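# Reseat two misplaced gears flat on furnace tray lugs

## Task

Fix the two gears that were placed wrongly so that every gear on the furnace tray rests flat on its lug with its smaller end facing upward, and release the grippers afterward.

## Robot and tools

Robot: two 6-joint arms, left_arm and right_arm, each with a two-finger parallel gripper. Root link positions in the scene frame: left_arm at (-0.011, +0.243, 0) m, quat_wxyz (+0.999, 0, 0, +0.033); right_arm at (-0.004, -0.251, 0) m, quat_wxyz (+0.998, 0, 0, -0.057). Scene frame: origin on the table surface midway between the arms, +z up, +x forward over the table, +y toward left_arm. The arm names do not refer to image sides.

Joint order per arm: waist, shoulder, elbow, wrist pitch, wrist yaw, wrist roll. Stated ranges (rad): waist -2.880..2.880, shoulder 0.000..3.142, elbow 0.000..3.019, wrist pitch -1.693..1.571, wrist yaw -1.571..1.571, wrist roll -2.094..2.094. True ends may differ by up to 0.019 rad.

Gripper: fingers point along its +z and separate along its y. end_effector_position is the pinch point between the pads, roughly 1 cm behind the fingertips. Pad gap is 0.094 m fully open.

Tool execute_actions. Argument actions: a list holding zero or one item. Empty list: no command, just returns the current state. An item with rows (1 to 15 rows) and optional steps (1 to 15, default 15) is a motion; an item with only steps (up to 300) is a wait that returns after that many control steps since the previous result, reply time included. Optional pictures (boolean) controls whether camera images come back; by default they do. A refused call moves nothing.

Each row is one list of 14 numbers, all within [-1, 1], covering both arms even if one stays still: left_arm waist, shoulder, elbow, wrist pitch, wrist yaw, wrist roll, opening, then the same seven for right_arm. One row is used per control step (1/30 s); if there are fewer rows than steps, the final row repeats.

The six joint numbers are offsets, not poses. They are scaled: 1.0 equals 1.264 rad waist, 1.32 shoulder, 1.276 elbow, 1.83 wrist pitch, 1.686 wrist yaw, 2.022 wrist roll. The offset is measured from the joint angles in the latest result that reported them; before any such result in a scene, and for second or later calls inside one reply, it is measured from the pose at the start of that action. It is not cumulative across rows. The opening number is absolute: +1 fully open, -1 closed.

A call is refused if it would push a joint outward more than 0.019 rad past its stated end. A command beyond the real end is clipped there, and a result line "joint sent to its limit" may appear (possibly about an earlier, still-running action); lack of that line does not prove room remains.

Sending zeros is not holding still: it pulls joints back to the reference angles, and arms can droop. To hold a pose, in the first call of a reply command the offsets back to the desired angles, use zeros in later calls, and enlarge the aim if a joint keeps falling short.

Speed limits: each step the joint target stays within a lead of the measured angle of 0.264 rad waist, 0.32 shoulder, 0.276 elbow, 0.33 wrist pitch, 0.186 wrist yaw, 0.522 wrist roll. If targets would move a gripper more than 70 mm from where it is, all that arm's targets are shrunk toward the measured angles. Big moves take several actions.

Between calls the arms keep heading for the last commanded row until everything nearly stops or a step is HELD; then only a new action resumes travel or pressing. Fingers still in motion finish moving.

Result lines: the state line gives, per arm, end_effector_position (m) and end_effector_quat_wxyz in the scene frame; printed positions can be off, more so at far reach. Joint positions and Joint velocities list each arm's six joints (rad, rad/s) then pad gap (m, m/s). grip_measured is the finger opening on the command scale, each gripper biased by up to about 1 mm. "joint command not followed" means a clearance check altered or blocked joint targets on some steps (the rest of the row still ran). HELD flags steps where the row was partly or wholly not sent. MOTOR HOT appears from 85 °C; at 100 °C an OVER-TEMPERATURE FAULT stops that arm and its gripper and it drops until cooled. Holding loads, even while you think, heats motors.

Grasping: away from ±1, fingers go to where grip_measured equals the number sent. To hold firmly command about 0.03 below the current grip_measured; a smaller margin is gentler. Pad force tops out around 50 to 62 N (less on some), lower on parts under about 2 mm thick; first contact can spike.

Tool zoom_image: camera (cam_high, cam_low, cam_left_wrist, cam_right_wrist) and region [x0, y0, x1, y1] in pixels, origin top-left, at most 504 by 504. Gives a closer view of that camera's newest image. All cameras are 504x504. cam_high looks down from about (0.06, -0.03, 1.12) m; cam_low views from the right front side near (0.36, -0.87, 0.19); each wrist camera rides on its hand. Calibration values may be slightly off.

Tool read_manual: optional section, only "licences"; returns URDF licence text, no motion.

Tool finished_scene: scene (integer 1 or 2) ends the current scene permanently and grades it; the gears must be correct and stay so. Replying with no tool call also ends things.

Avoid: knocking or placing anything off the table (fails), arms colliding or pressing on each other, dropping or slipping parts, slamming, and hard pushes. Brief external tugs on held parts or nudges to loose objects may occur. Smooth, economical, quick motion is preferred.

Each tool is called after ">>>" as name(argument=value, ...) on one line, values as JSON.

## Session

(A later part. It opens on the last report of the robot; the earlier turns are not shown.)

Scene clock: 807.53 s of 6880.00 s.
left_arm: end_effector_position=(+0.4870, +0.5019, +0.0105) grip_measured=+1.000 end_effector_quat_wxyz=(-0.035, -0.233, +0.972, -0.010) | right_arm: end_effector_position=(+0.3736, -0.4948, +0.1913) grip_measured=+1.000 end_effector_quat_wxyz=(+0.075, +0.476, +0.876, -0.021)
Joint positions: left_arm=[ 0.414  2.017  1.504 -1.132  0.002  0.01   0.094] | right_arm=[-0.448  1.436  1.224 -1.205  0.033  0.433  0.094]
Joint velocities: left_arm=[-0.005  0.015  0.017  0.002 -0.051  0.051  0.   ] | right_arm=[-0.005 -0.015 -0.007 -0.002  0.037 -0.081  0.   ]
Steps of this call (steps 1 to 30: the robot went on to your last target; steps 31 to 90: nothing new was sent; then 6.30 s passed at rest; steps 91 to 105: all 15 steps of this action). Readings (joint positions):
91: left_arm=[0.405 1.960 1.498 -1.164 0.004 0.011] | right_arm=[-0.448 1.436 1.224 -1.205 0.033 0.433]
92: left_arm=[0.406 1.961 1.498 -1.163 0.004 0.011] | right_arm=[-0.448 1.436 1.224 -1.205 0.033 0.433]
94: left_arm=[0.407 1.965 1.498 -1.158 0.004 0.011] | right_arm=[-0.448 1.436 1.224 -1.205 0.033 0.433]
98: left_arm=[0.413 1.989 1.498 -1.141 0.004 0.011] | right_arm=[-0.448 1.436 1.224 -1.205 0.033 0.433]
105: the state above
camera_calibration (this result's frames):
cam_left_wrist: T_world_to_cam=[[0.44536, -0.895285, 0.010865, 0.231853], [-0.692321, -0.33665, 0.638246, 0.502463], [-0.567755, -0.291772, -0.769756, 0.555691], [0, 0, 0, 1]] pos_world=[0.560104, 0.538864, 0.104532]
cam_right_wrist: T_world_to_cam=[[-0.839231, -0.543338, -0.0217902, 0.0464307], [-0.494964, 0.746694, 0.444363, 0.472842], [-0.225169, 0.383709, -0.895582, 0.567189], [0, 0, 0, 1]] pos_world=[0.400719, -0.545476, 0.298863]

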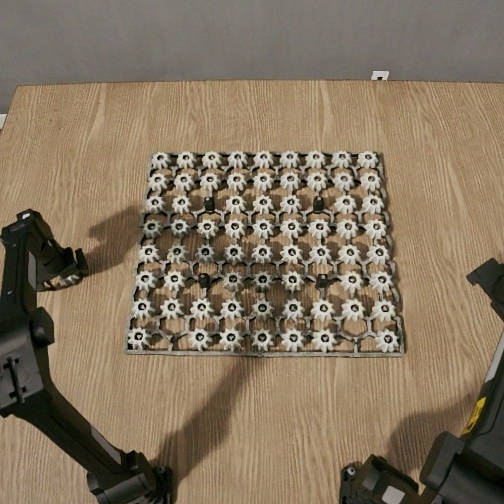

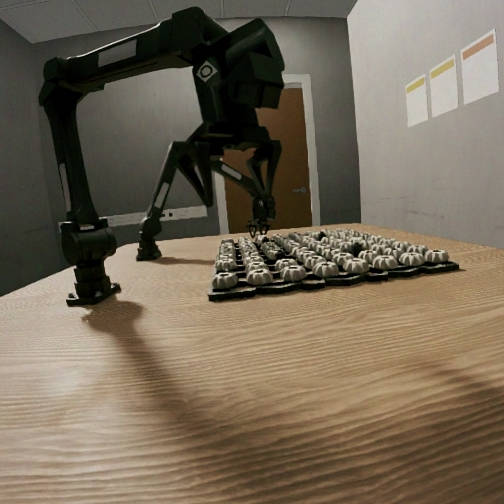

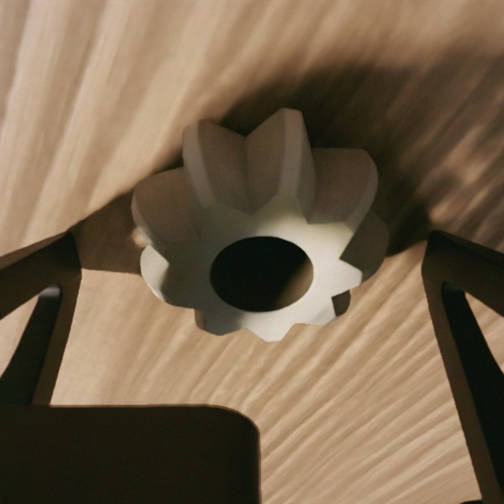

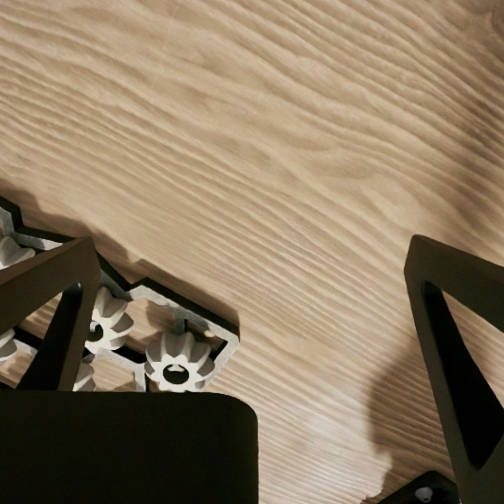

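>>> execute_actions(actions=[{"rows":[[0,0.003,0.015,0.006,0,0,1,0,0,0,0,0,0,1],[0,0.006,0.03,0.012,0,0,1,0,0,0,0,0,0,1],[0,0.006,0.03,0.012,0,0,1,0,0,0,0,0,0,1],[0,0.006,0.03,0.012,0,0,1,0,0,0,0,0,0,1],[0,0.006,0.03,0.012,0,0,1,0,0,0,0,0,0,1],[0,0.006,0.03,0.012,0,0,0.7,0,0,0,0,0,0,1],[0,0.006,0.03,0.012,0,0,0.5,0,0,0,0,0,0,1],[0,0.006,0.03,0.012,0,0,0.35,0,0,0,0,0,0,1],[0,0.006,0.03,0.012,0,0,0.25,0,0,0,0,0,0,1],[0,0.006,0.03,0.012,0,0,0.14,0,0,0,0,0,0,1]],"steps":15}])

Scene clock: 813.87 s of 6880.00 s.
left_arm: end_effector_position=(+0.4895, +0.5029, +0.0103) grip_measured=+0.188 end_effector_quat_wxyz=(-0.030, -0.233, +0.972, -0.009) | right_arm: end_effector_position=(+0.3736, -0.4948, +0.1913) grip_measured=+1.000 end_effector_quat_wxyz=(+0.075, +0.476, +0.876, -0.021)
Joint positions: left_arm=[ 0.414  2.017  1.504 -1.121  0.003  0.01   0.056] | right_arm=[-0.448  1.436  1.224 -1.205  0.033  0.433  0.094]
Joint velocities: left_arm=[-0.005  0.005  0.002 -0.007 -0.037 -0.007 -0.001] | right_arm=[-0.005 -0.005 -0.002  0.017  0.066 -0.022  0.   ]
Steps of this call (steps 1 to 15: the robot went on to your last target; steps 16 to 90: nothing new was sent; then 2.83 s passed at rest; steps 91 to 105: all 15 steps of this action). Readings (joint positions):
91: left_arm=[0.414 2.017 1.504 -1.132 0.002 0.010] | right_arm=[-0.448 1.436 1.224 -1.205 0.033 0.433]
92: left_arm=[0.414 2.017 1.504 -1.130 0.002 0.010] | right_arm=[-0.448 1.436 1.224 -1.205 0.033 0.433]
94: left_arm=[0.414 2.017 1.504 -1.125 0.002 0.010] | right_arm=[-0.448 1.436 1.224 -1.205 0.033 0.433]
98: left_arm=[0.414 2.017 1.504 -1.121 0.002 0.010] | right_arm=[-0.448 1.436 1.224 -1.205 0.033 0.433]
105: the state above
camera_calibration (this result's frames):
cam_left_wrist: T_world_to_cam=[[0.445313, -0.895298, 0.0117897, 0.231731], [-0.698847, -0.339308, 0.629669, 0.509294], [-0.559741, -0.288639, -0.776774, 0.551855], [0, 0, 0, 1]] pos_world=[0.561622, 0.539563, 0.105248]
cam_right_wrist: T_world_to_cam=[[-0.839231, -0.543338, -0.0217902, 0.0464307], [-0.494964, 0.746694, 0.444363, 0.472842], [-0.225169, 0.383709, -0.895582, 0.567189], [0, 0, 0, 1]] pos_world=[0.400719, -0.545476, 0.298863]

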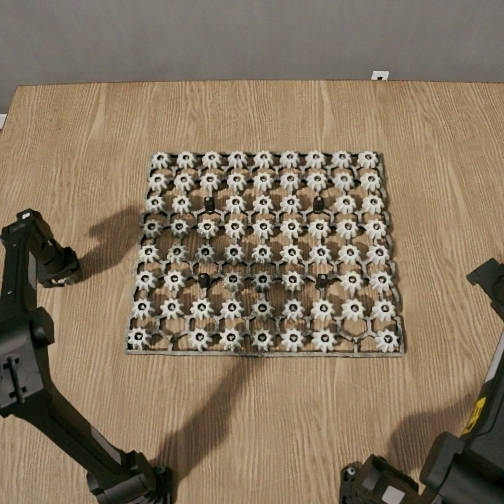

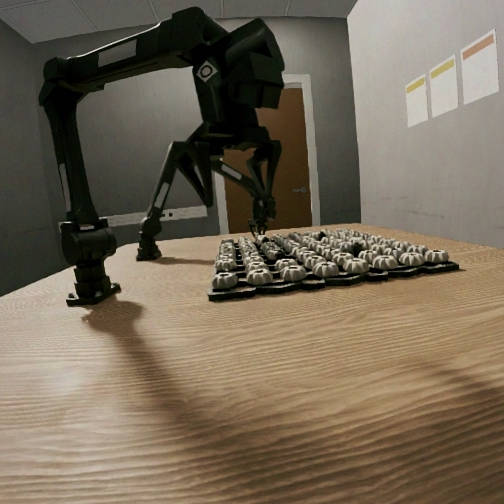

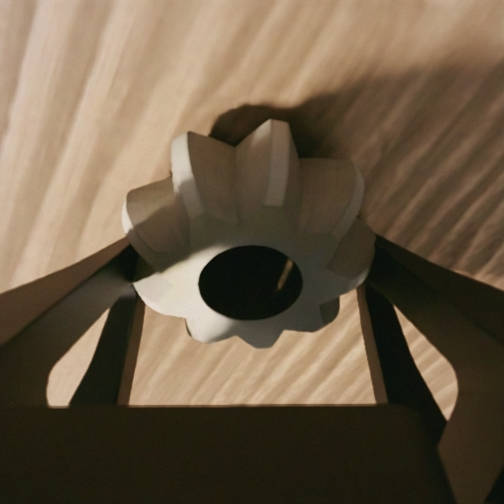

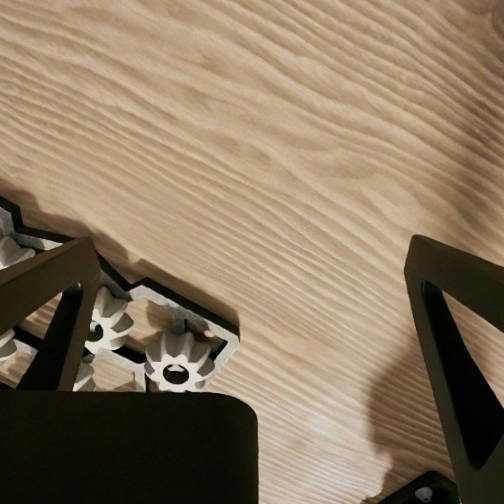

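>>> execute_actions(actions=[{"rows":[[0,-0.03,0,0,0,0,0.13,0,0,0,0,0,0,1],[0,-0.07,0,0,0,0,0.13,0,0,0,0,0,0,1],[0,-0.11,-0.02,0,0,0,0.13,0,0,0,0,0,0,1],[0,-0.15,-0.07,0,0,0,0.13,0,0,0,0,0,0,1],[0,-0.19,-0.12,0.004,0,0,0.13,0,0,0,0,0,0,1],[0,-0.23,-0.17,0.008,0,0,0.13,0,0,0,0,0,0,1],[0,-0.27,-0.22,0.012,0,0,0.13,0,0,0,0,0,0,1],[0,-0.31,-0.27,0.016,0,0,0.13,0,0,0,0,0,0,1],[0,-0.35,-0.32,0.02,0,0,0.13,0,0,0,0,0,0,1],[0,-0.39,-0.37,0.024,0,0,0.13,0,0,0,0,0,0,1],[0,-0.43,-0.43,0.028,0,0,0.13,0,0,0,0,0,0,1],[0,-0.47,-0.49,0.03,0,0,0.13,0,0,0,0,0,0,1],[0,-0.5,-0.54,0.03,0,0,0.13,0,0,0,0,0,0,1]],"steps":15}])

>>> execute_actions(actions=[{"rows":[[-0.04,0,0,0,0,0,0.13,0,0,0,0,0,0,1],[-0.08,0,0,0,0,0,0.13,0,0,0,0,0,0,1],[-0.12,0,0,0,0,0,0.13,0,0,0,0,0,0,1],[-0.16,0,0,0,0,0,0.13,0,0,0,0,0,0,1],[-0.2,0,0,0,0,0,0.13,0,0,0,0,0,0,1],[-0.24,0,0,0,0,0,0.13,0,0,0,0,0,0,1],[-0.28,0,0,0,0,0,0.13,0,0,0,0,0,0,1],[-0.32,0,0,0,0,0,0.13,0,0,0,0,0,0,1],[-0.36,0,0,0,0,0,0.13,0,0,0,0,0,0,1],[-0.4,0,0,0,0,0,0.13,0,0,0,0,0,0,1],[-0.43,0,0,0,0,0,0.13,0,0,0,0,0,0,1],[-0.455,0,0,0,0,0,0.13,0,0,0,0,0,0,1],[-0.465,0,0,0,0,0,0.13,0,0,0,0,0,0,1]],"steps":15}])

>>> execute_actions(actions=[{"steps":15}])

Scene clock: 828.40 s of 6880.00 s.
left_arm: end_effector_position=(+0.2905, +0.3990, +0.0734) grip_measured=+0.188 end_effector_quat_wxyz=(-0.023, -0.233, +0.972, -0.007) | right_arm: end_effector_position=(+0.3736, -0.4948, +0.1913) grip_measured=+1.000 end_effector_quat_wxyz=(+0.075, +0.476, +0.876, -0.021)
Joint positions: left_arm=[ 0.414  1.398  0.858 -1.079  0.003  0.01   0.056] | right_arm=[-0.448  1.436  1.224 -1.205  0.033  0.433  0.094]
Joint velocities: left_arm=[ 0.005 -1.538 -1.531 -0.056  0.022 -0.081 -0.001] | right_arm=[-0.005  0.005 -0.007 -0.007 -0.007 -0.022  0.   ]
Steps of this call (steps 1 to 15: the robot went on to your last target; steps 16 to 90: nothing new was sent; then 11.03 s passed at rest; steps 91 to 105: all 15 steps of this action). Readings (joint positions):
91: left_arm=[0.414 2.017 1.504 -1.121 0.003 0.010] | right_arm=[-0.448 1.436 1.224 -1.205 0.033 0.433]
92: left_arm=[0.414 2.013 1.503 -1.120 0.003 0.010] | right_arm=[-0.448 1.436 1.224 -1.205 0.033 0.433]
94: left_arm=[0.414 1.988 1.473 -1.116 0.003 0.010] | right_arm=[-0.448 1.436 1.224 -1.205 0.033 0.433]
98: left_arm=[0.414 1.830 1.294 -1.103 0.003 0.010] | right_arm=[-0.448 1.436 1.224 -1.205 0.033 0.433]
105: the state above
camera_calibration (this result's frames):
cam_left_wrist: T_world_to_cam=[[0.445167, -0.895374, 0.0115115, 0.226675], [-0.706656, -0.343386, 0.618646, 0.299946], [-0.549967, -0.283535, -0.785585, 0.455262], [0, 0, 0, 1]] pos_world=[0.361429, 0.435039, 0.169478]
cam_right_wrist: T_world_to_cam=[[-0.839231, -0.543338, -0.0217902, 0.0464307], [-0.494964, 0.746694, 0.444363, 0.472842], [-0.225169, 0.383709, -0.895582, 0.567189], [0, 0, 0, 1]] pos_world=[0.400719, -0.545476, 0.298863]

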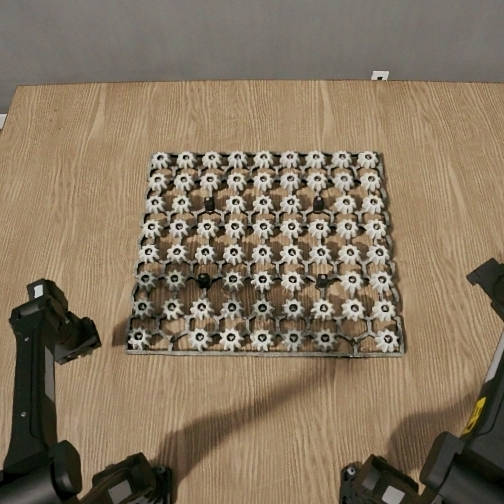

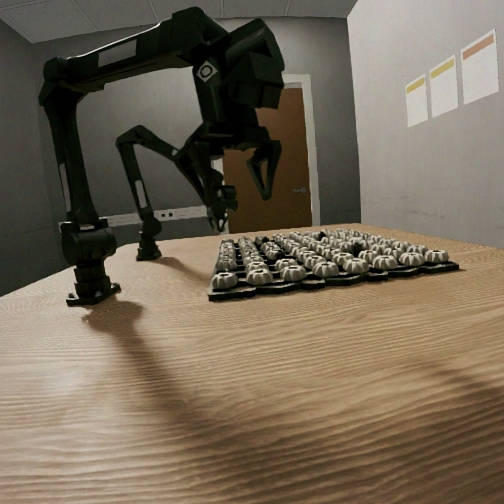

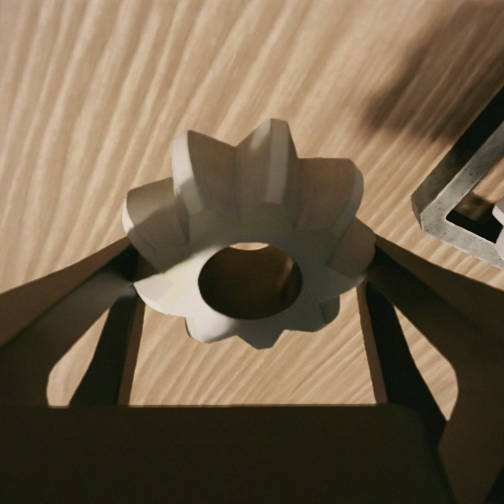

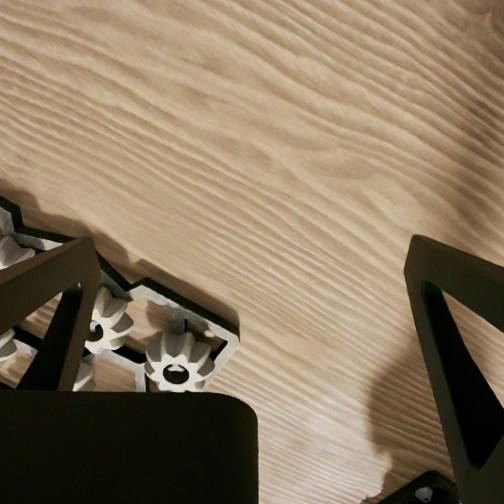

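Scene clock: 828.90 s of 6880.00 s.
left_arm: end_effector_position=(+0.3028, +0.1999, +0.0540) grip_measured=+0.188 end_effector_quat_wxyz=(-0.057, +0.069, +0.996, -0.001) | right_arm: end_effector_position=(+0.3736, -0.4948, +0.1913) grip_measured=+1.000 end_effector_quat_wxyz=(+0.075, +0.476, +0.876, -0.021)
Joint positions: left_arm=[-0.196  1.415  0.811 -1.081  0.009  0.01   0.056] | right_arm=[-0.448  1.436  1.224 -1.205  0.033  0.433  0.094]
Joint velocities: left_arm=[-0.396  0.005 -0.007  0.012  0.022  0.022  0.001] | right_arm=[-0.005 -0.005  0.007  0.002 -0.022 -0.007  0.   ]
Steps of this call (steps 1 to 15: all 15 steps of this action). Readings (joint positions):
1: left_arm=[0.411 1.359 0.820 -1.086 0.002 0.010] | right_arm=[-0.448 1.436 1.224 -1.205 0.033 0.433]
2: left_arm=[0.400 1.344 0.803 -1.098 -0.001 0.010] | right_arm=[-0.448 1.436 1.224 -1.205 0.033 0.433]
4: left_arm=[0.340 1.358 0.805 -1.098 -0.005 0.010] | right_arm=[-0.448 1.436 1.224 -1.205 0.033 0.433]
8: left_arm=[0.118 1.406 0.811 -1.081 -0.002 0.010] | right_arm=[-0.448 1.436 1.224 -1.205 0.033 0.433]
15: the state above
camera_calibration (this result's frames):
cam_left_wrist: T_world_to_cam=[[-0.146875, -0.988968, 0.0192253, 0.24069], [-0.733512, 0.121935, 0.668649, 0.164653], [-0.663617, 0.084106, -0.74333, 0.349018], [0, 0, 0, 1]] pos_world=[0.387741, 0.188603, 0.144713]
cam_right_wrist: T_world_to_cam=[[-0.839231, -0.543338, -0.0217902, 0.0464307], [-0.494964, 0.746694, 0.444363, 0.472842], [-0.225169, 0.383709, -0.895582, 0.567189], [0, 0, 0, 1]] pos_world=[0.400719, -0.545476, 0.298863]

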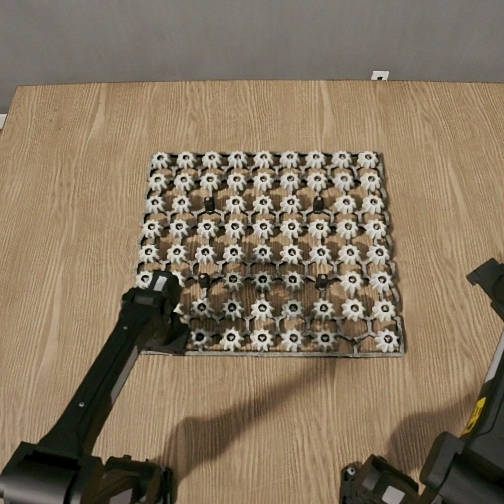

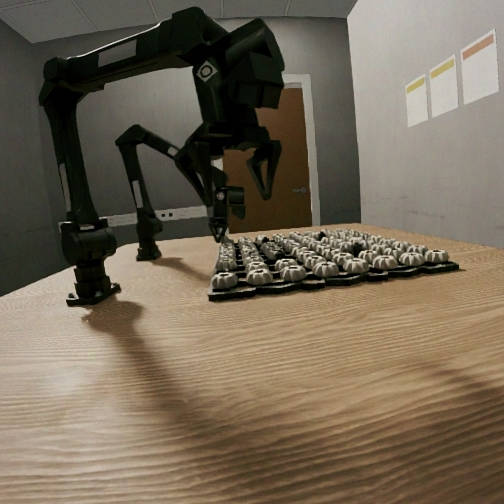

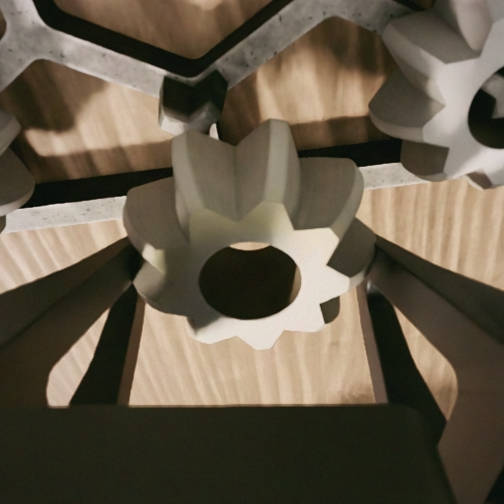

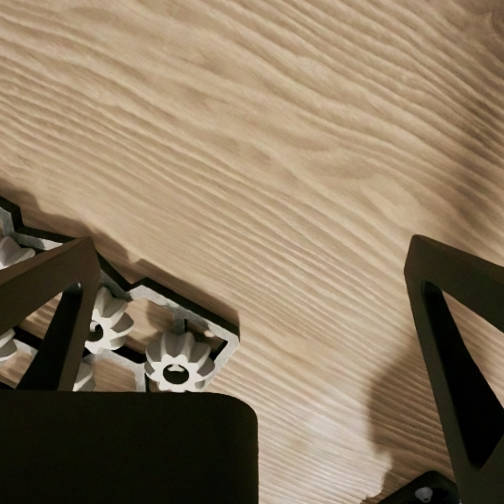

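Scene clock: 829.40 s of 6880.00 s.
left_arm: end_effector_position=(+0.3037, +0.2068, +0.0541) grip_measured=+0.188 end_effector_quat_wxyz=(-0.057, +0.060, +0.997, +0.000) | right_arm: end_effector_position=(+0.3736, -0.4948, +0.1913) grip_measured=+1.000 end_effector_quat_wxyz=(+0.075, +0.476, +0.876, -0.021)
Joint positions: left_arm=[-0.177  1.415  0.811 -1.081  0.005  0.01   0.056] | right_arm=[-0.448  1.436  1.224 -1.205  0.033  0.433  0.094]
Joint velocities: left_arm=[-0.005 -0.005 -0.012  0.007 -0.066 -0.051  0.001] | right_arm=[-0.015 -0.015 -0.002  0.027 -0.022  0.022  0.   ]
Steps of this call (steps 1 to 15: the robot went on to your last target). Readings (joint positions):
1: left_arm=[-0.203 1.415 0.811 -1.081 0.009 0.010] | right_arm=[-0.448 1.436 1.224 -1.205 0.033 0.433]
2: left_arm=[-0.202 1.415 0.811 -1.081 0.009 0.010] | right_arm=[-0.448 1.436 1.224 -1.205 0.033 0.433]
4: left_arm=[-0.192 1.415 0.811 -1.081 0.008 0.010] | right_arm=[-0.448 1.436 1.224 -1.205 0.033 0.433]
8: left_arm=[-0.177 1.415 0.811 -1.081 0.005 0.010] | right_arm=[-0.448 1.436 1.224 -1.205 0.033 0.433]
15: the state above
camera_calibration (this result's frames):
cam_left_wrist: T_world_to_cam=[[-0.128094, -0.991648, 0.0150504, 0.242644], [-0.736254, 0.105249, 0.668471, 0.168688], [-0.664472, 0.0745461, -0.743586, 0.351359], [0, 0, 0, 1]] pos_world=[0.388746, 0.19667, 0.144851]
cam_right_wrist: T_world_to_cam=[[-0.839231, -0.543338, -0.0217902, 0.0464307], [-0.494964, 0.746694, 0.444363, 0.472842], [-0.225169, 0.383709, -0.895582, 0.567189], [0, 0, 0, 1]] pos_world=[0.400719, -0.545476, 0.298863]

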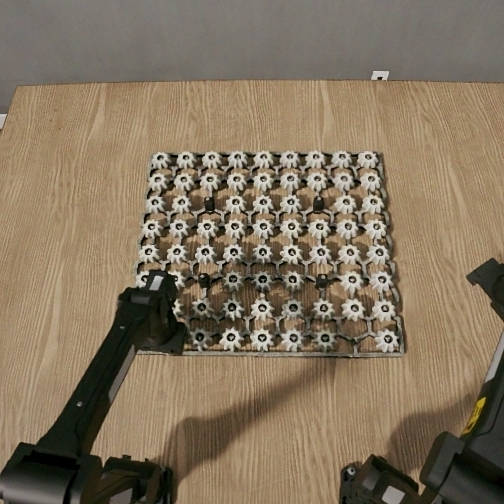

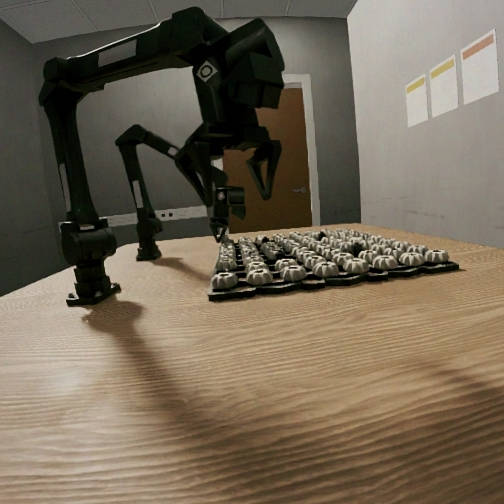

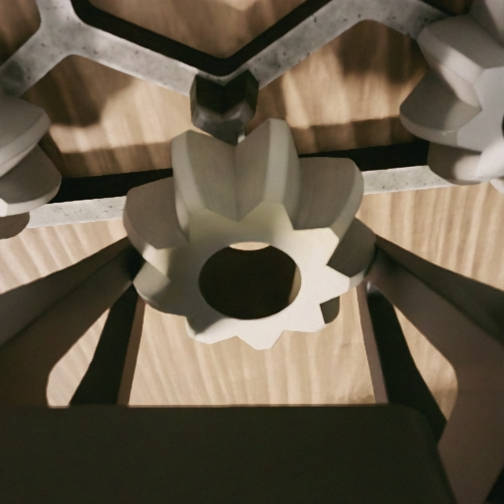

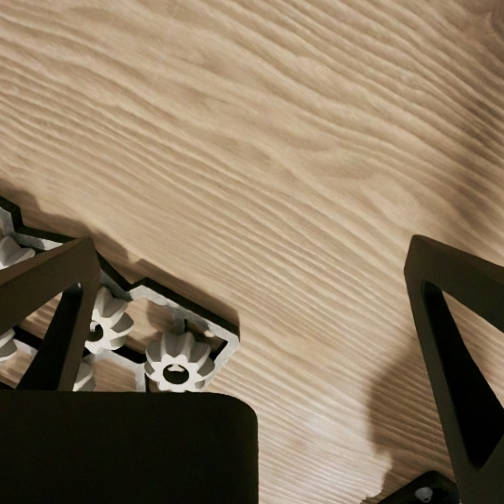

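>>> execute_actions(actions=[{"rows":[[0.004,0,0.01,0.015,0,0,0.13,0,0,0,0,0,0,1],[0.008,0.004,0.02,0.03,0,0,0.13,0,0,0,0,0,0,1],[0.012,0.008,0.027,0.042,0,0,0.13,0,0,0,0,0,0,1]],"steps":15}])

Scene clock: 837.00 s of 6880.00 s.
left_arm: end_effector_position=(+0.3190, +0.2080, +0.0487) grip_measured=+0.188 end_effector_quat_wxyz=(-0.030, +0.056, +0.998, -0.001) | right_arm: end_effector_position=(+0.3736, -0.4948, +0.1913) grip_measured=+1.000 end_effector_quat_wxyz=(+0.075, +0.476, +0.876, -0.021)
Joint positions: left_arm=[-0.168  1.428  0.811 -1.014  0.005  0.01   0.056] | right_arm=[-0.448  1.436  1.224 -1.205  0.033  0.433  0.094]
Joint velocities: left_arm=[-0.034  0.005 -0.012  0.002 -0.022 -0.037 -0.   ] | right_arm=[-0.005  0.005 -0.012 -0.007 -0.007  0.007  0.   ]
Steps of this call (steps 1 to 15: the robot went on to your last target; steps 16 to 90: nothing new was sent; then 4.10 s passed at rest; steps 91 to 105: all 15 steps of this action). Readings (joint positions):
91: left_arm=[-0.177 1.415 0.811 -1.078 0.005 0.010] | right_arm=[-0.448 1.436 1.224 -1.205 0.033 0.433]
92: left_arm=[-0.176 1.415 0.811 -1.070 0.005 0.010] | right_arm=[-0.448 1.436 1.224 -1.205 0.033 0.433]
94: left_arm=[-0.174 1.419 0.811 -1.039 0.005 0.010] | right_arm=[-0.448 1.436 1.224 -1.205 0.033 0.433]
98: left_arm=[-0.168 1.426 0.811 -1.014 0.005 0.010] | right_arm=[-0.448 1.436 1.224 -1.205 0.033 0.433]
105: the state above
camera_calibration (this result's frames):
cam_left_wrist: T_world_to_cam=[[-0.120156, -0.992656, 0.0140363, 0.243644], [-0.771358, 0.102251, 0.628133, 0.197241], [-0.624955, 0.0646469, -0.777979, 0.348488], [0, 0, 0, 1]] pos_world=[0.399209, 0.199158, 0.143803]
cam_right_wrist: T_world_to_cam=[[-0.839231, -0.543338, -0.0217902, 0.0464307], [-0.494964, 0.746694, 0.444363, 0.472842], [-0.225169, 0.383709, -0.895582, 0.567189], [0, 0, 0, 1]] pos_world=[0.400719, -0.545476, 0.298863]

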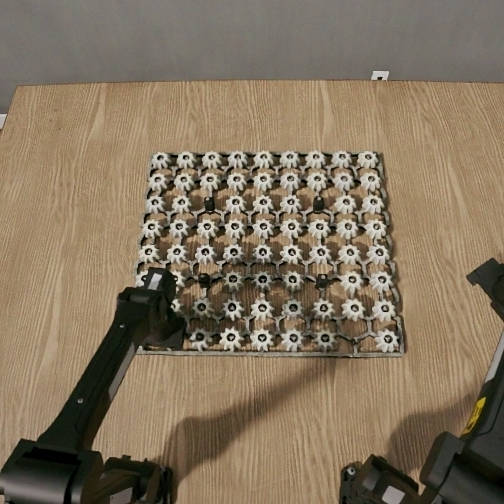

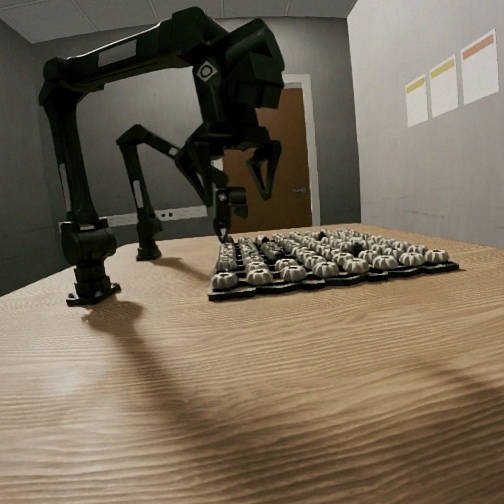

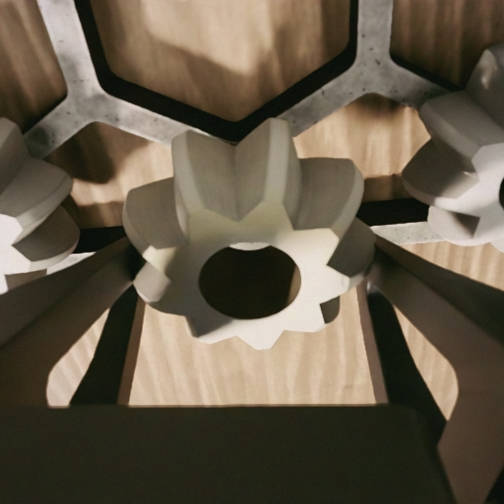

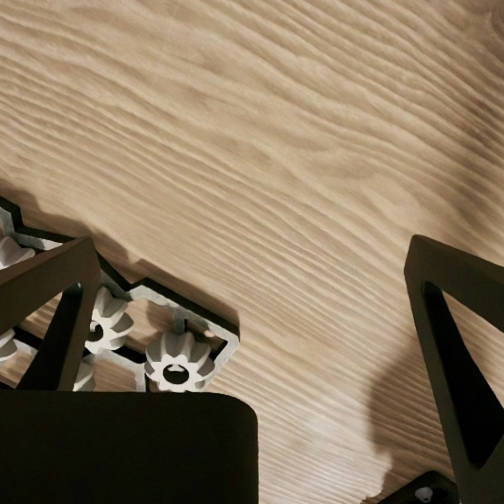

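>>> execute_actions(actions=[{"rows":[[0,0.004,0.015,0,0,0,0.13,0,0,0,0,0,0,1],[0,0.008,0.028,0,0,0,0.13,0,0,0,0,0,0,1],[0,0.014,0.036,0,0,0,0.13,0,0,0,0,0,0,1]],"steps":15}])

Scene clock: 840.30 s of 6880.00 s.
left_arm: end_effector_position=(+0.3175, +0.2082, +0.0433) grip_measured=+0.188 end_effector_quat_wxyz=(-0.039, +0.056, +0.998, -0.001) | right_arm: end_effector_position=(+0.3736, -0.4948, +0.1913) grip_measured=+1.000 end_effector_quat_wxyz=(+0.075, +0.476, +0.876, -0.021)
Joint positions: left_arm=[-0.168  1.445  0.811 -1.014  0.005  0.01   0.056] | right_arm=[-0.448  1.436  1.224 -1.205  0.033  0.433  0.094]
Joint velocities: left_arm=[ 0.005 -0.015 -0.002  0.012  0.051  0.007  0.001] | right_arm=[-0.005 -0.005 -0.002 -0.012 -0.007  0.007  0.   ]
Steps of this call (steps 1 to 15: the robot went on to your last target; steps 16 to 84: nothing new was sent; steps 85 to 99: all 15 steps of this action). Readings (joint positions):
85: left_arm=[-0.168 1.428 0.811 -1.014 0.005 0.010] | right_arm=[-0.448 1.436 1.224 -1.205 0.033 0.433]
86: left_arm=[-0.168 1.429 0.811 -1.014 0.005 0.010] | right_arm=[-0.448 1.436 1.224 -1.205 0.033 0.433]
88: left_arm=[-0.168 1.434 0.811 -1.014 0.005 0.010] | right_arm=[-0.448 1.436 1.224 -1.205 0.033 0.433]
92: left_arm=[-0.168 1.445 0.811 -1.014 0.005 0.010] | right_arm=[-0.448 1.436 1.224 -1.205 0.033 0.433]
99: the state above
camera_calibration (this result's frames):
cam_left_wrist: T_world_to_cam=[[-0.119908, -0.992681, 0.0143764, 0.243603], [-0.760273, 0.101128, 0.641684, 0.195622], [-0.638441, 0.0660129, -0.766835, 0.346852], [0, 0, 0, 1]] pos_world=[0.39938, 0.199141, 0.136949]
cam_right_wrist: T_world_to_cam=[[-0.839231, -0.543338, -0.0217902, 0.0464307], [-0.494964, 0.746694, 0.444363, 0.472842], [-0.225169, 0.383709, -0.895582, 0.567189], [0, 0, 0, 1]] pos_world=[0.400719, -0.545476, 0.298863]

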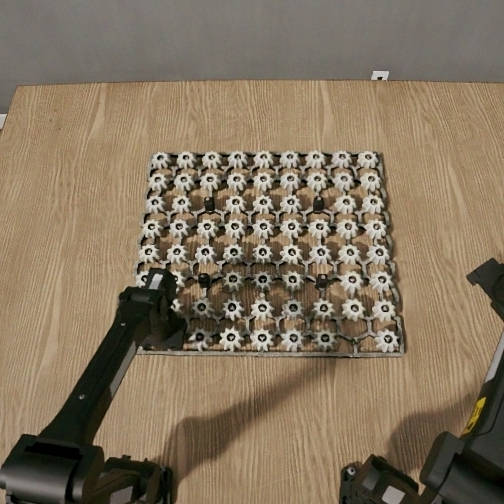

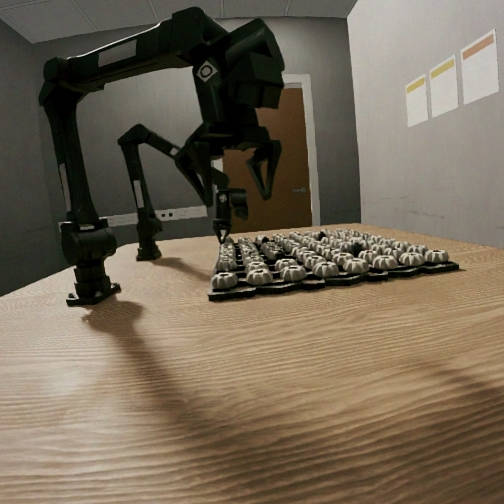

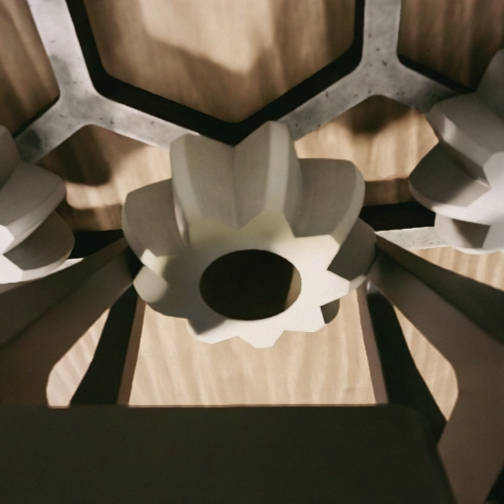

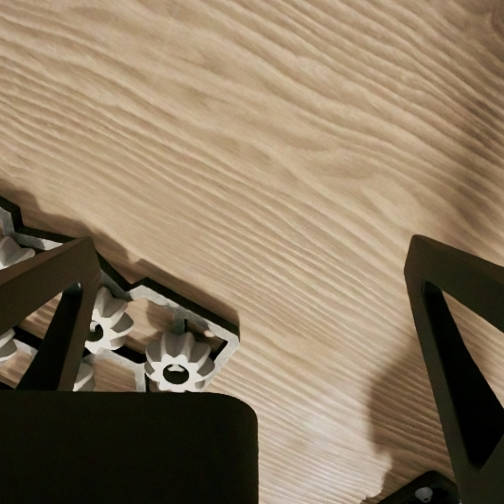

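>>> execute_actions(actions=[{"rows":[[0,-0.008,0.03,0,0,0,0.13,0,0,0,0,0,0,1],[0,-0.008,0.045,0,0,0,0.13,0,0,0,0,0,0,1],[0,-0.008,0.06,0,0,0,0.13,0,0,0,0,0,0,1],[0,-0.008,0.07,0,0,0,0.13,0,0,0,0,0,0,1]],"steps":15}])

Scene clock: 844.50 s of 6880.00 s.
left_arm: end_effector_position=(+0.3317, +0.2067, +0.0523) grip_measured=+0.188 end_effector_quat_wxyz=(-0.024, +0.056, +0.998, -0.002) | right_arm: end_effector_position=(+0.3736, -0.4948, +0.1913) grip_measured=+1.000 end_effector_quat_wxyz=(+0.075, +0.476, +0.876, -0.021)
Joint positions: left_arm=[-0.168  1.445  0.841 -1.014  0.005  0.01   0.056] | right_arm=[-0.448  1.436  1.224 -1.205  0.033  0.433  0.094]
Joint velocities: left_arm=[-0.015  0.005 -0.002  0.002 -0.081 -0.037 -0.   ] | right_arm=[-0.005 -0.005  0.012 -0.027  0.007  0.022  0.   ]
Steps of this call (steps 1 to 15: the robot went on to your last target; steps 16 to 90: nothing new was sent; then 0.70 s passed at rest; steps 91 to 105: all 15 steps of this action). Readings (joint positions):
91: left_arm=[-0.168 1.445 0.811 -1.014 0.005 0.010] | right_arm=[-0.448 1.436 1.224 -1.205 0.033 0.433]
92: left_arm=[-0.168 1.445 0.811 -1.014 0.005 0.010] | right_arm=[-0.448 1.436 1.224 -1.205 0.033 0.433]
94: left_arm=[-0.168 1.445 0.815 -1.014 0.005 0.010] | right_arm=[-0.448 1.436 1.224 -1.205 0.033 0.433]
98: left_arm=[-0.168 1.445 0.833 -1.014 0.005 0.010] | right_arm=[-0.448 1.436 1.224 -1.205 0.033 0.433]
105: the state above
camera_calibration (this result's frames):
cam_left_wrist: T_world_to_cam=[[-0.120335, -0.992638, 0.0137821, 0.243912], [-0.779398, 0.103065, 0.617993, 0.207943], [-0.614864, 0.0636247, -0.786062, 0.356594], [0, 0, 0, 1]] pos_world=[0.410679, 0.197996, 0.148436]
cam_right_wrist: T_world_to_cam=[[-0.839231, -0.543338, -0.0217902, 0.0464307], [-0.494964, 0.746694, 0.444363, 0.472842], [-0.225169, 0.383709, -0.895582, 0.567189], [0, 0, 0, 1]] pos_world=[0.400719, -0.545476, 0.298863]

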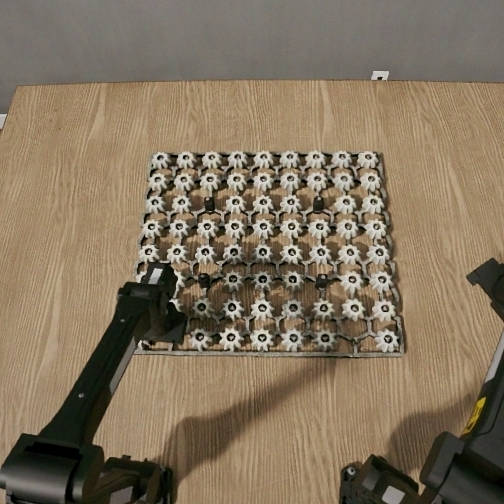

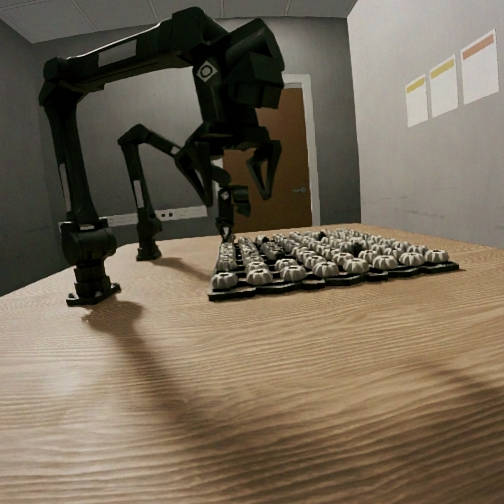

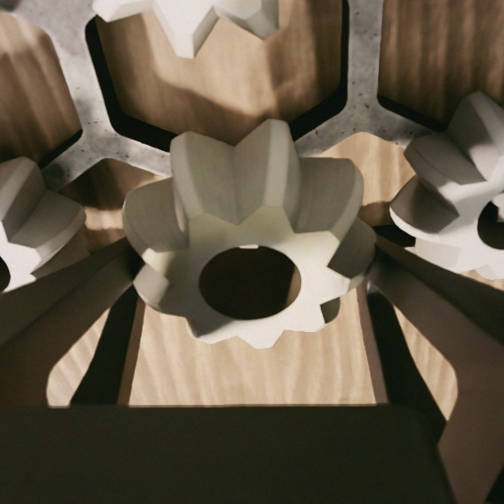

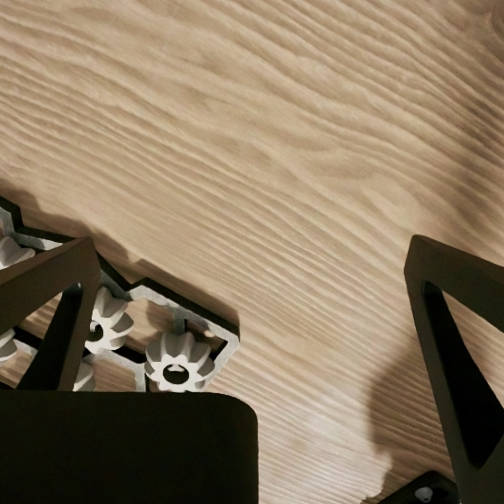

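>>> execute_actions(actions=[{"rows":[[0.008,0.006,0,0,0,0,0.13,0,0,0,0,0,0,1],[0.012,0.012,0,0,0,0,0.13,0,0,0,0,0,0,1],[0.012,0.018,0,0,0,0,0.13,0,0,0,0,0,0,1],[0.012,0.024,0,0,0,0,0.13,0,0,0,0,0,0,1],[0.012,0.03,0,0,0,0,0.13,0,0,0,0,0,0,1],[0.012,0.036,0,0,0,0,0.13,0,0,0,0,0,0,1]],"steps":15}])

Scene clock: 863.50 s of 6880.00 s.
left_arm: end_effector_position=(+0.3236, +0.2110, +0.0343) grip_measured=+0.133 end_effector_quat_wxyz=(-0.053, +0.051, +0.997, -0.000) | right_arm: end_effector_position=(+0.3736, -0.4948, +0.1913) grip_measured=+1.000 end_effector_quat_wxyz=(+0.075, +0.476, +0.876, -0.021)
Joint positions: left_arm=[-0.158  1.494  0.833 -1.015  0.004  0.01   0.053] | right_arm=[-0.448  1.436  1.224 -1.205  0.033  0.433  0.094]
Joint velocities: left_arm=[0.005 0.005 0.002 0.017 0.022 0.037 0.001] | right_arm=[-0.005 -0.015  0.002 -0.002 -0.022 -0.081  0.   ]
Steps of this call (steps 1 to 15: the robot went on to your last target; steps 16 to 90: nothing new was sent; then 15.50 s passed at rest; steps 91 to 105: all 15 steps of this action). Readings (joint positions):
91: left_arm=[-0.167 1.445 0.840 -1.014 0.005 0.010] | right_arm=[-0.448 1.436 1.224 -1.205 0.033 0.433]
92: left_arm=[-0.167 1.447 0.839 -1.014 0.005 0.010] | right_arm=[-0.448 1.436 1.224 -1.205 0.033 0.433]
94: left_arm=[-0.164 1.455 0.836 -1.014 0.005 0.010] | right_arm=[-0.448 1.436 1.224 -1.205 0.033 0.433]
98: left_arm=[-0.159 1.485 0.833 -1.015 0.004 0.010] | right_arm=[-0.448 1.436 1.224 -1.205 0.033 0.433]
105: the state above
camera_calibration (this result's frames):
cam_left_wrist: T_world_to_cam=[[-0.109731, -0.993861, 0.0141486, 0.244269], [-0.743188, 0.0914902, 0.662798, 0.201463], [-0.660023, 0.0622146, -0.748665, 0.35085], [0, 0, 0, 1]] pos_world=[0.408098, 0.20251, 0.125684]
cam_right_wrist: T_world_to_cam=[[-0.839231, -0.543338, -0.0217902, 0.0464307], [-0.494964, 0.746694, 0.444363, 0.472842], [-0.225169, 0.383709, -0.895582, 0.567189], [0, 0, 0, 1]] pos_world=[0.400719, -0.545476, 0.298863]

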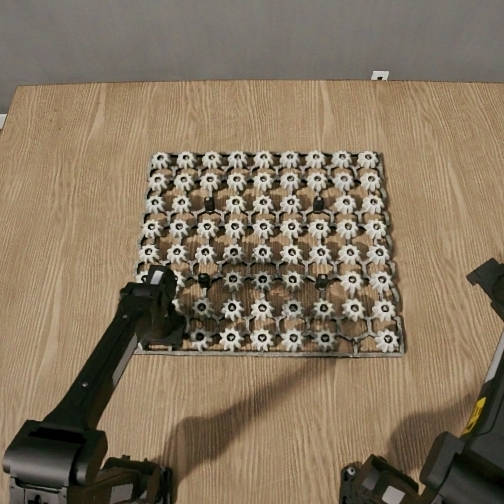

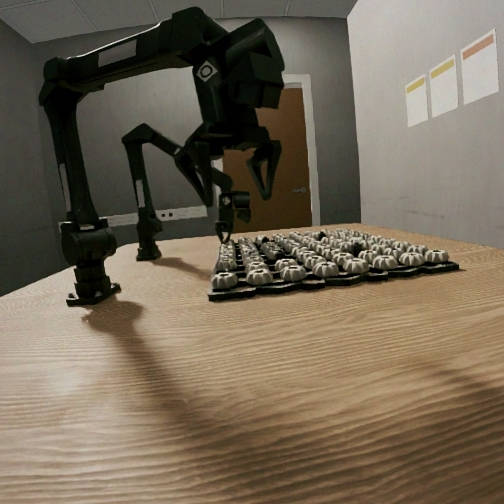

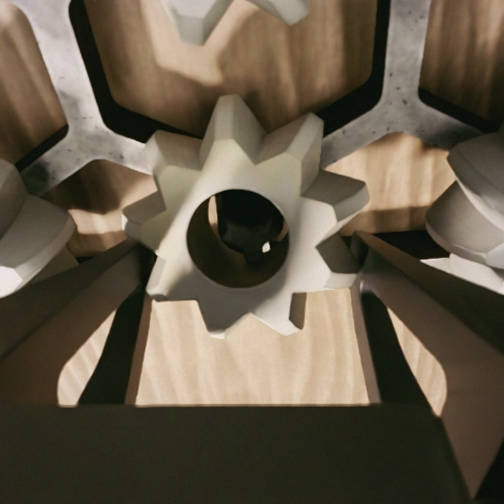

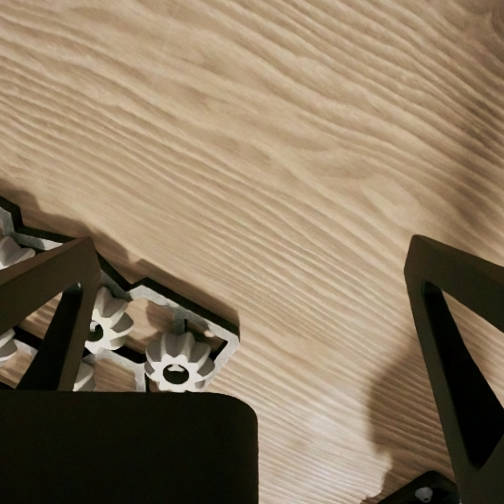

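>>> execute_actions(actions=[{"rows":[[0,0,0,0,0,0,0.17,0,0,0,0,0,0,1],[0,0,0,0,0,0,0.21,0,0,0,0,0,0,1],[0,0,0,0,0,0,0.25,0,0,0,0,0,0,1],[0,0,0,0,0,0,0.3,0,0,0,0,0,0,1],[0,0,0,0,0,0,0.36,0,0,0,0,0,0,1],[0,0,0,0,0,0,0.42,0,0,0,0,0,0,1],[0,0,0,0,0,0,0.42,0,0,0,0,0,0,1],[0,0,0,0,0,0,0.42,0,0,0,0,0,0,1],[0,-0.015,0,0,0,0,0.42,0,0,0,0,0,0,1],[0,-0.03,0,0,0,0,0.42,0,0,0,0,0,0,1],[0,-0.045,0,0,0,0,0.42,0,0,0,0,0,0,1],[0,-0.06,0,0,0,0,0.42,0,0,0,0,0,0,1]],"steps":15}])

Scene clock: 870.60 s of 6880.00 s.
left_arm: end_effector_position=(+0.3251, +0.2109, +0.0481) grip_measured=+0.417 end_effector_quat_wxyz=(-0.031, +0.051, +0.998, -0.001) | right_arm: end_effector_position=(+0.3736, -0.4948, +0.1913) grip_measured=+1.000 end_effector_quat_wxyz=(+0.075, +0.476, +0.876, -0.021)
Joint positions: left_arm=[-0.158  1.445  0.827 -1.015  0.004  0.01   0.067] | right_arm=[-0.448  1.436  1.224 -1.205  0.033  0.433  0.094]
Joint velocities: left_arm=[-0.015 -0.327  0.012 -0.007  0.037  0.037 -0.001] | right_arm=[ 0.005  0.005 -0.007  0.002  0.007  0.022  0.   ]
Steps of this call (steps 1 to 15: the robot went on to your last target; steps 16 to 90: nothing new was sent; then 3.60 s passed at rest; steps 91 to 105: all 15 steps of this action). Readings (joint positions):
91: left_arm=[-0.158 1.494 0.833 -1.015 0.004 0.010] | right_arm=[-0.448 1.436 1.224 -1.205 0.033 0.433]
92: left_arm=[-0.158 1.494 0.833 -1.015 0.004 0.010] | right_arm=[-0.448 1.436 1.224 -1.205 0.033 0.433]
94: left_arm=[-0.158 1.494 0.833 -1.015 0.004 0.010] | right_arm=[-0.448 1.436 1.224 -1.205 0.033 0.433]
98: left_arm=[-0.158 1.494 0.833 -1.015 0.004 0.010] | right_arm=[-0.448 1.436 1.224 -1.205 0.033 0.433]
105: the state above
camera_calibration (this result's frames):
cam_left_wrist: T_world_to_cam=[[-0.110321, -0.993807, 0.0133197, 0.244323], [-0.77094, 0.0940235, 0.62993, 0.203546], [-0.627281, 0.0592258, -0.776538, 0.353473], [0, 0, 0, 1]] pos_world=[0.405602, 0.202737, 0.143012]
cam_right_wrist: T_world_to_cam=[[-0.839231, -0.543338, -0.0217902, 0.0464307], [-0.494964, 0.746694, 0.444363, 0.472842], [-0.225169, 0.383709, -0.895582, 0.567189], [0, 0, 0, 1]] pos_world=[0.400719, -0.545476, 0.298863]

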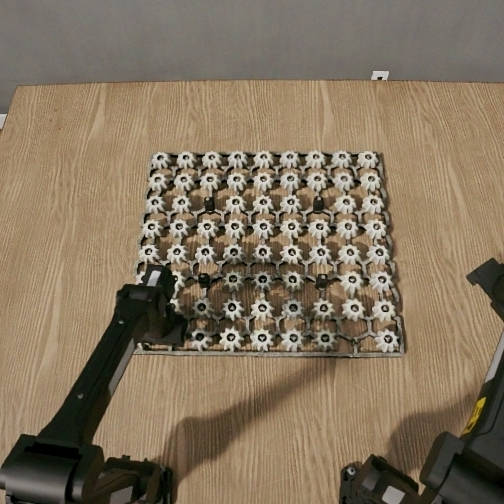

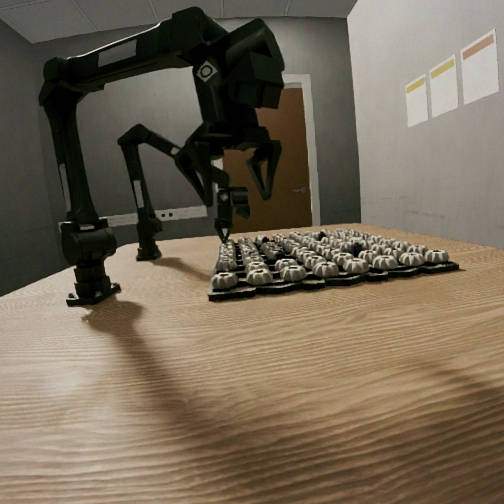

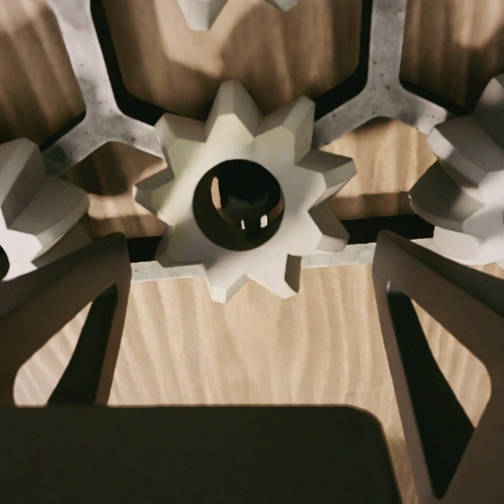

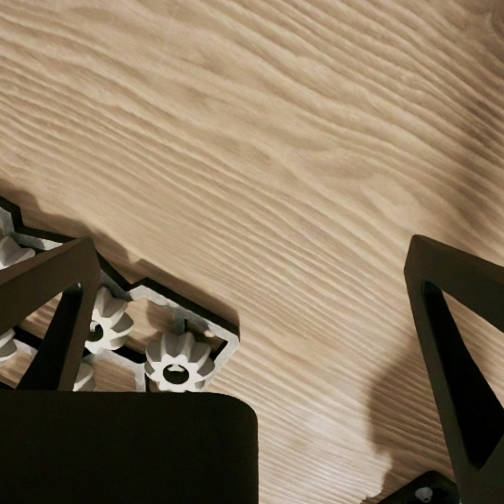

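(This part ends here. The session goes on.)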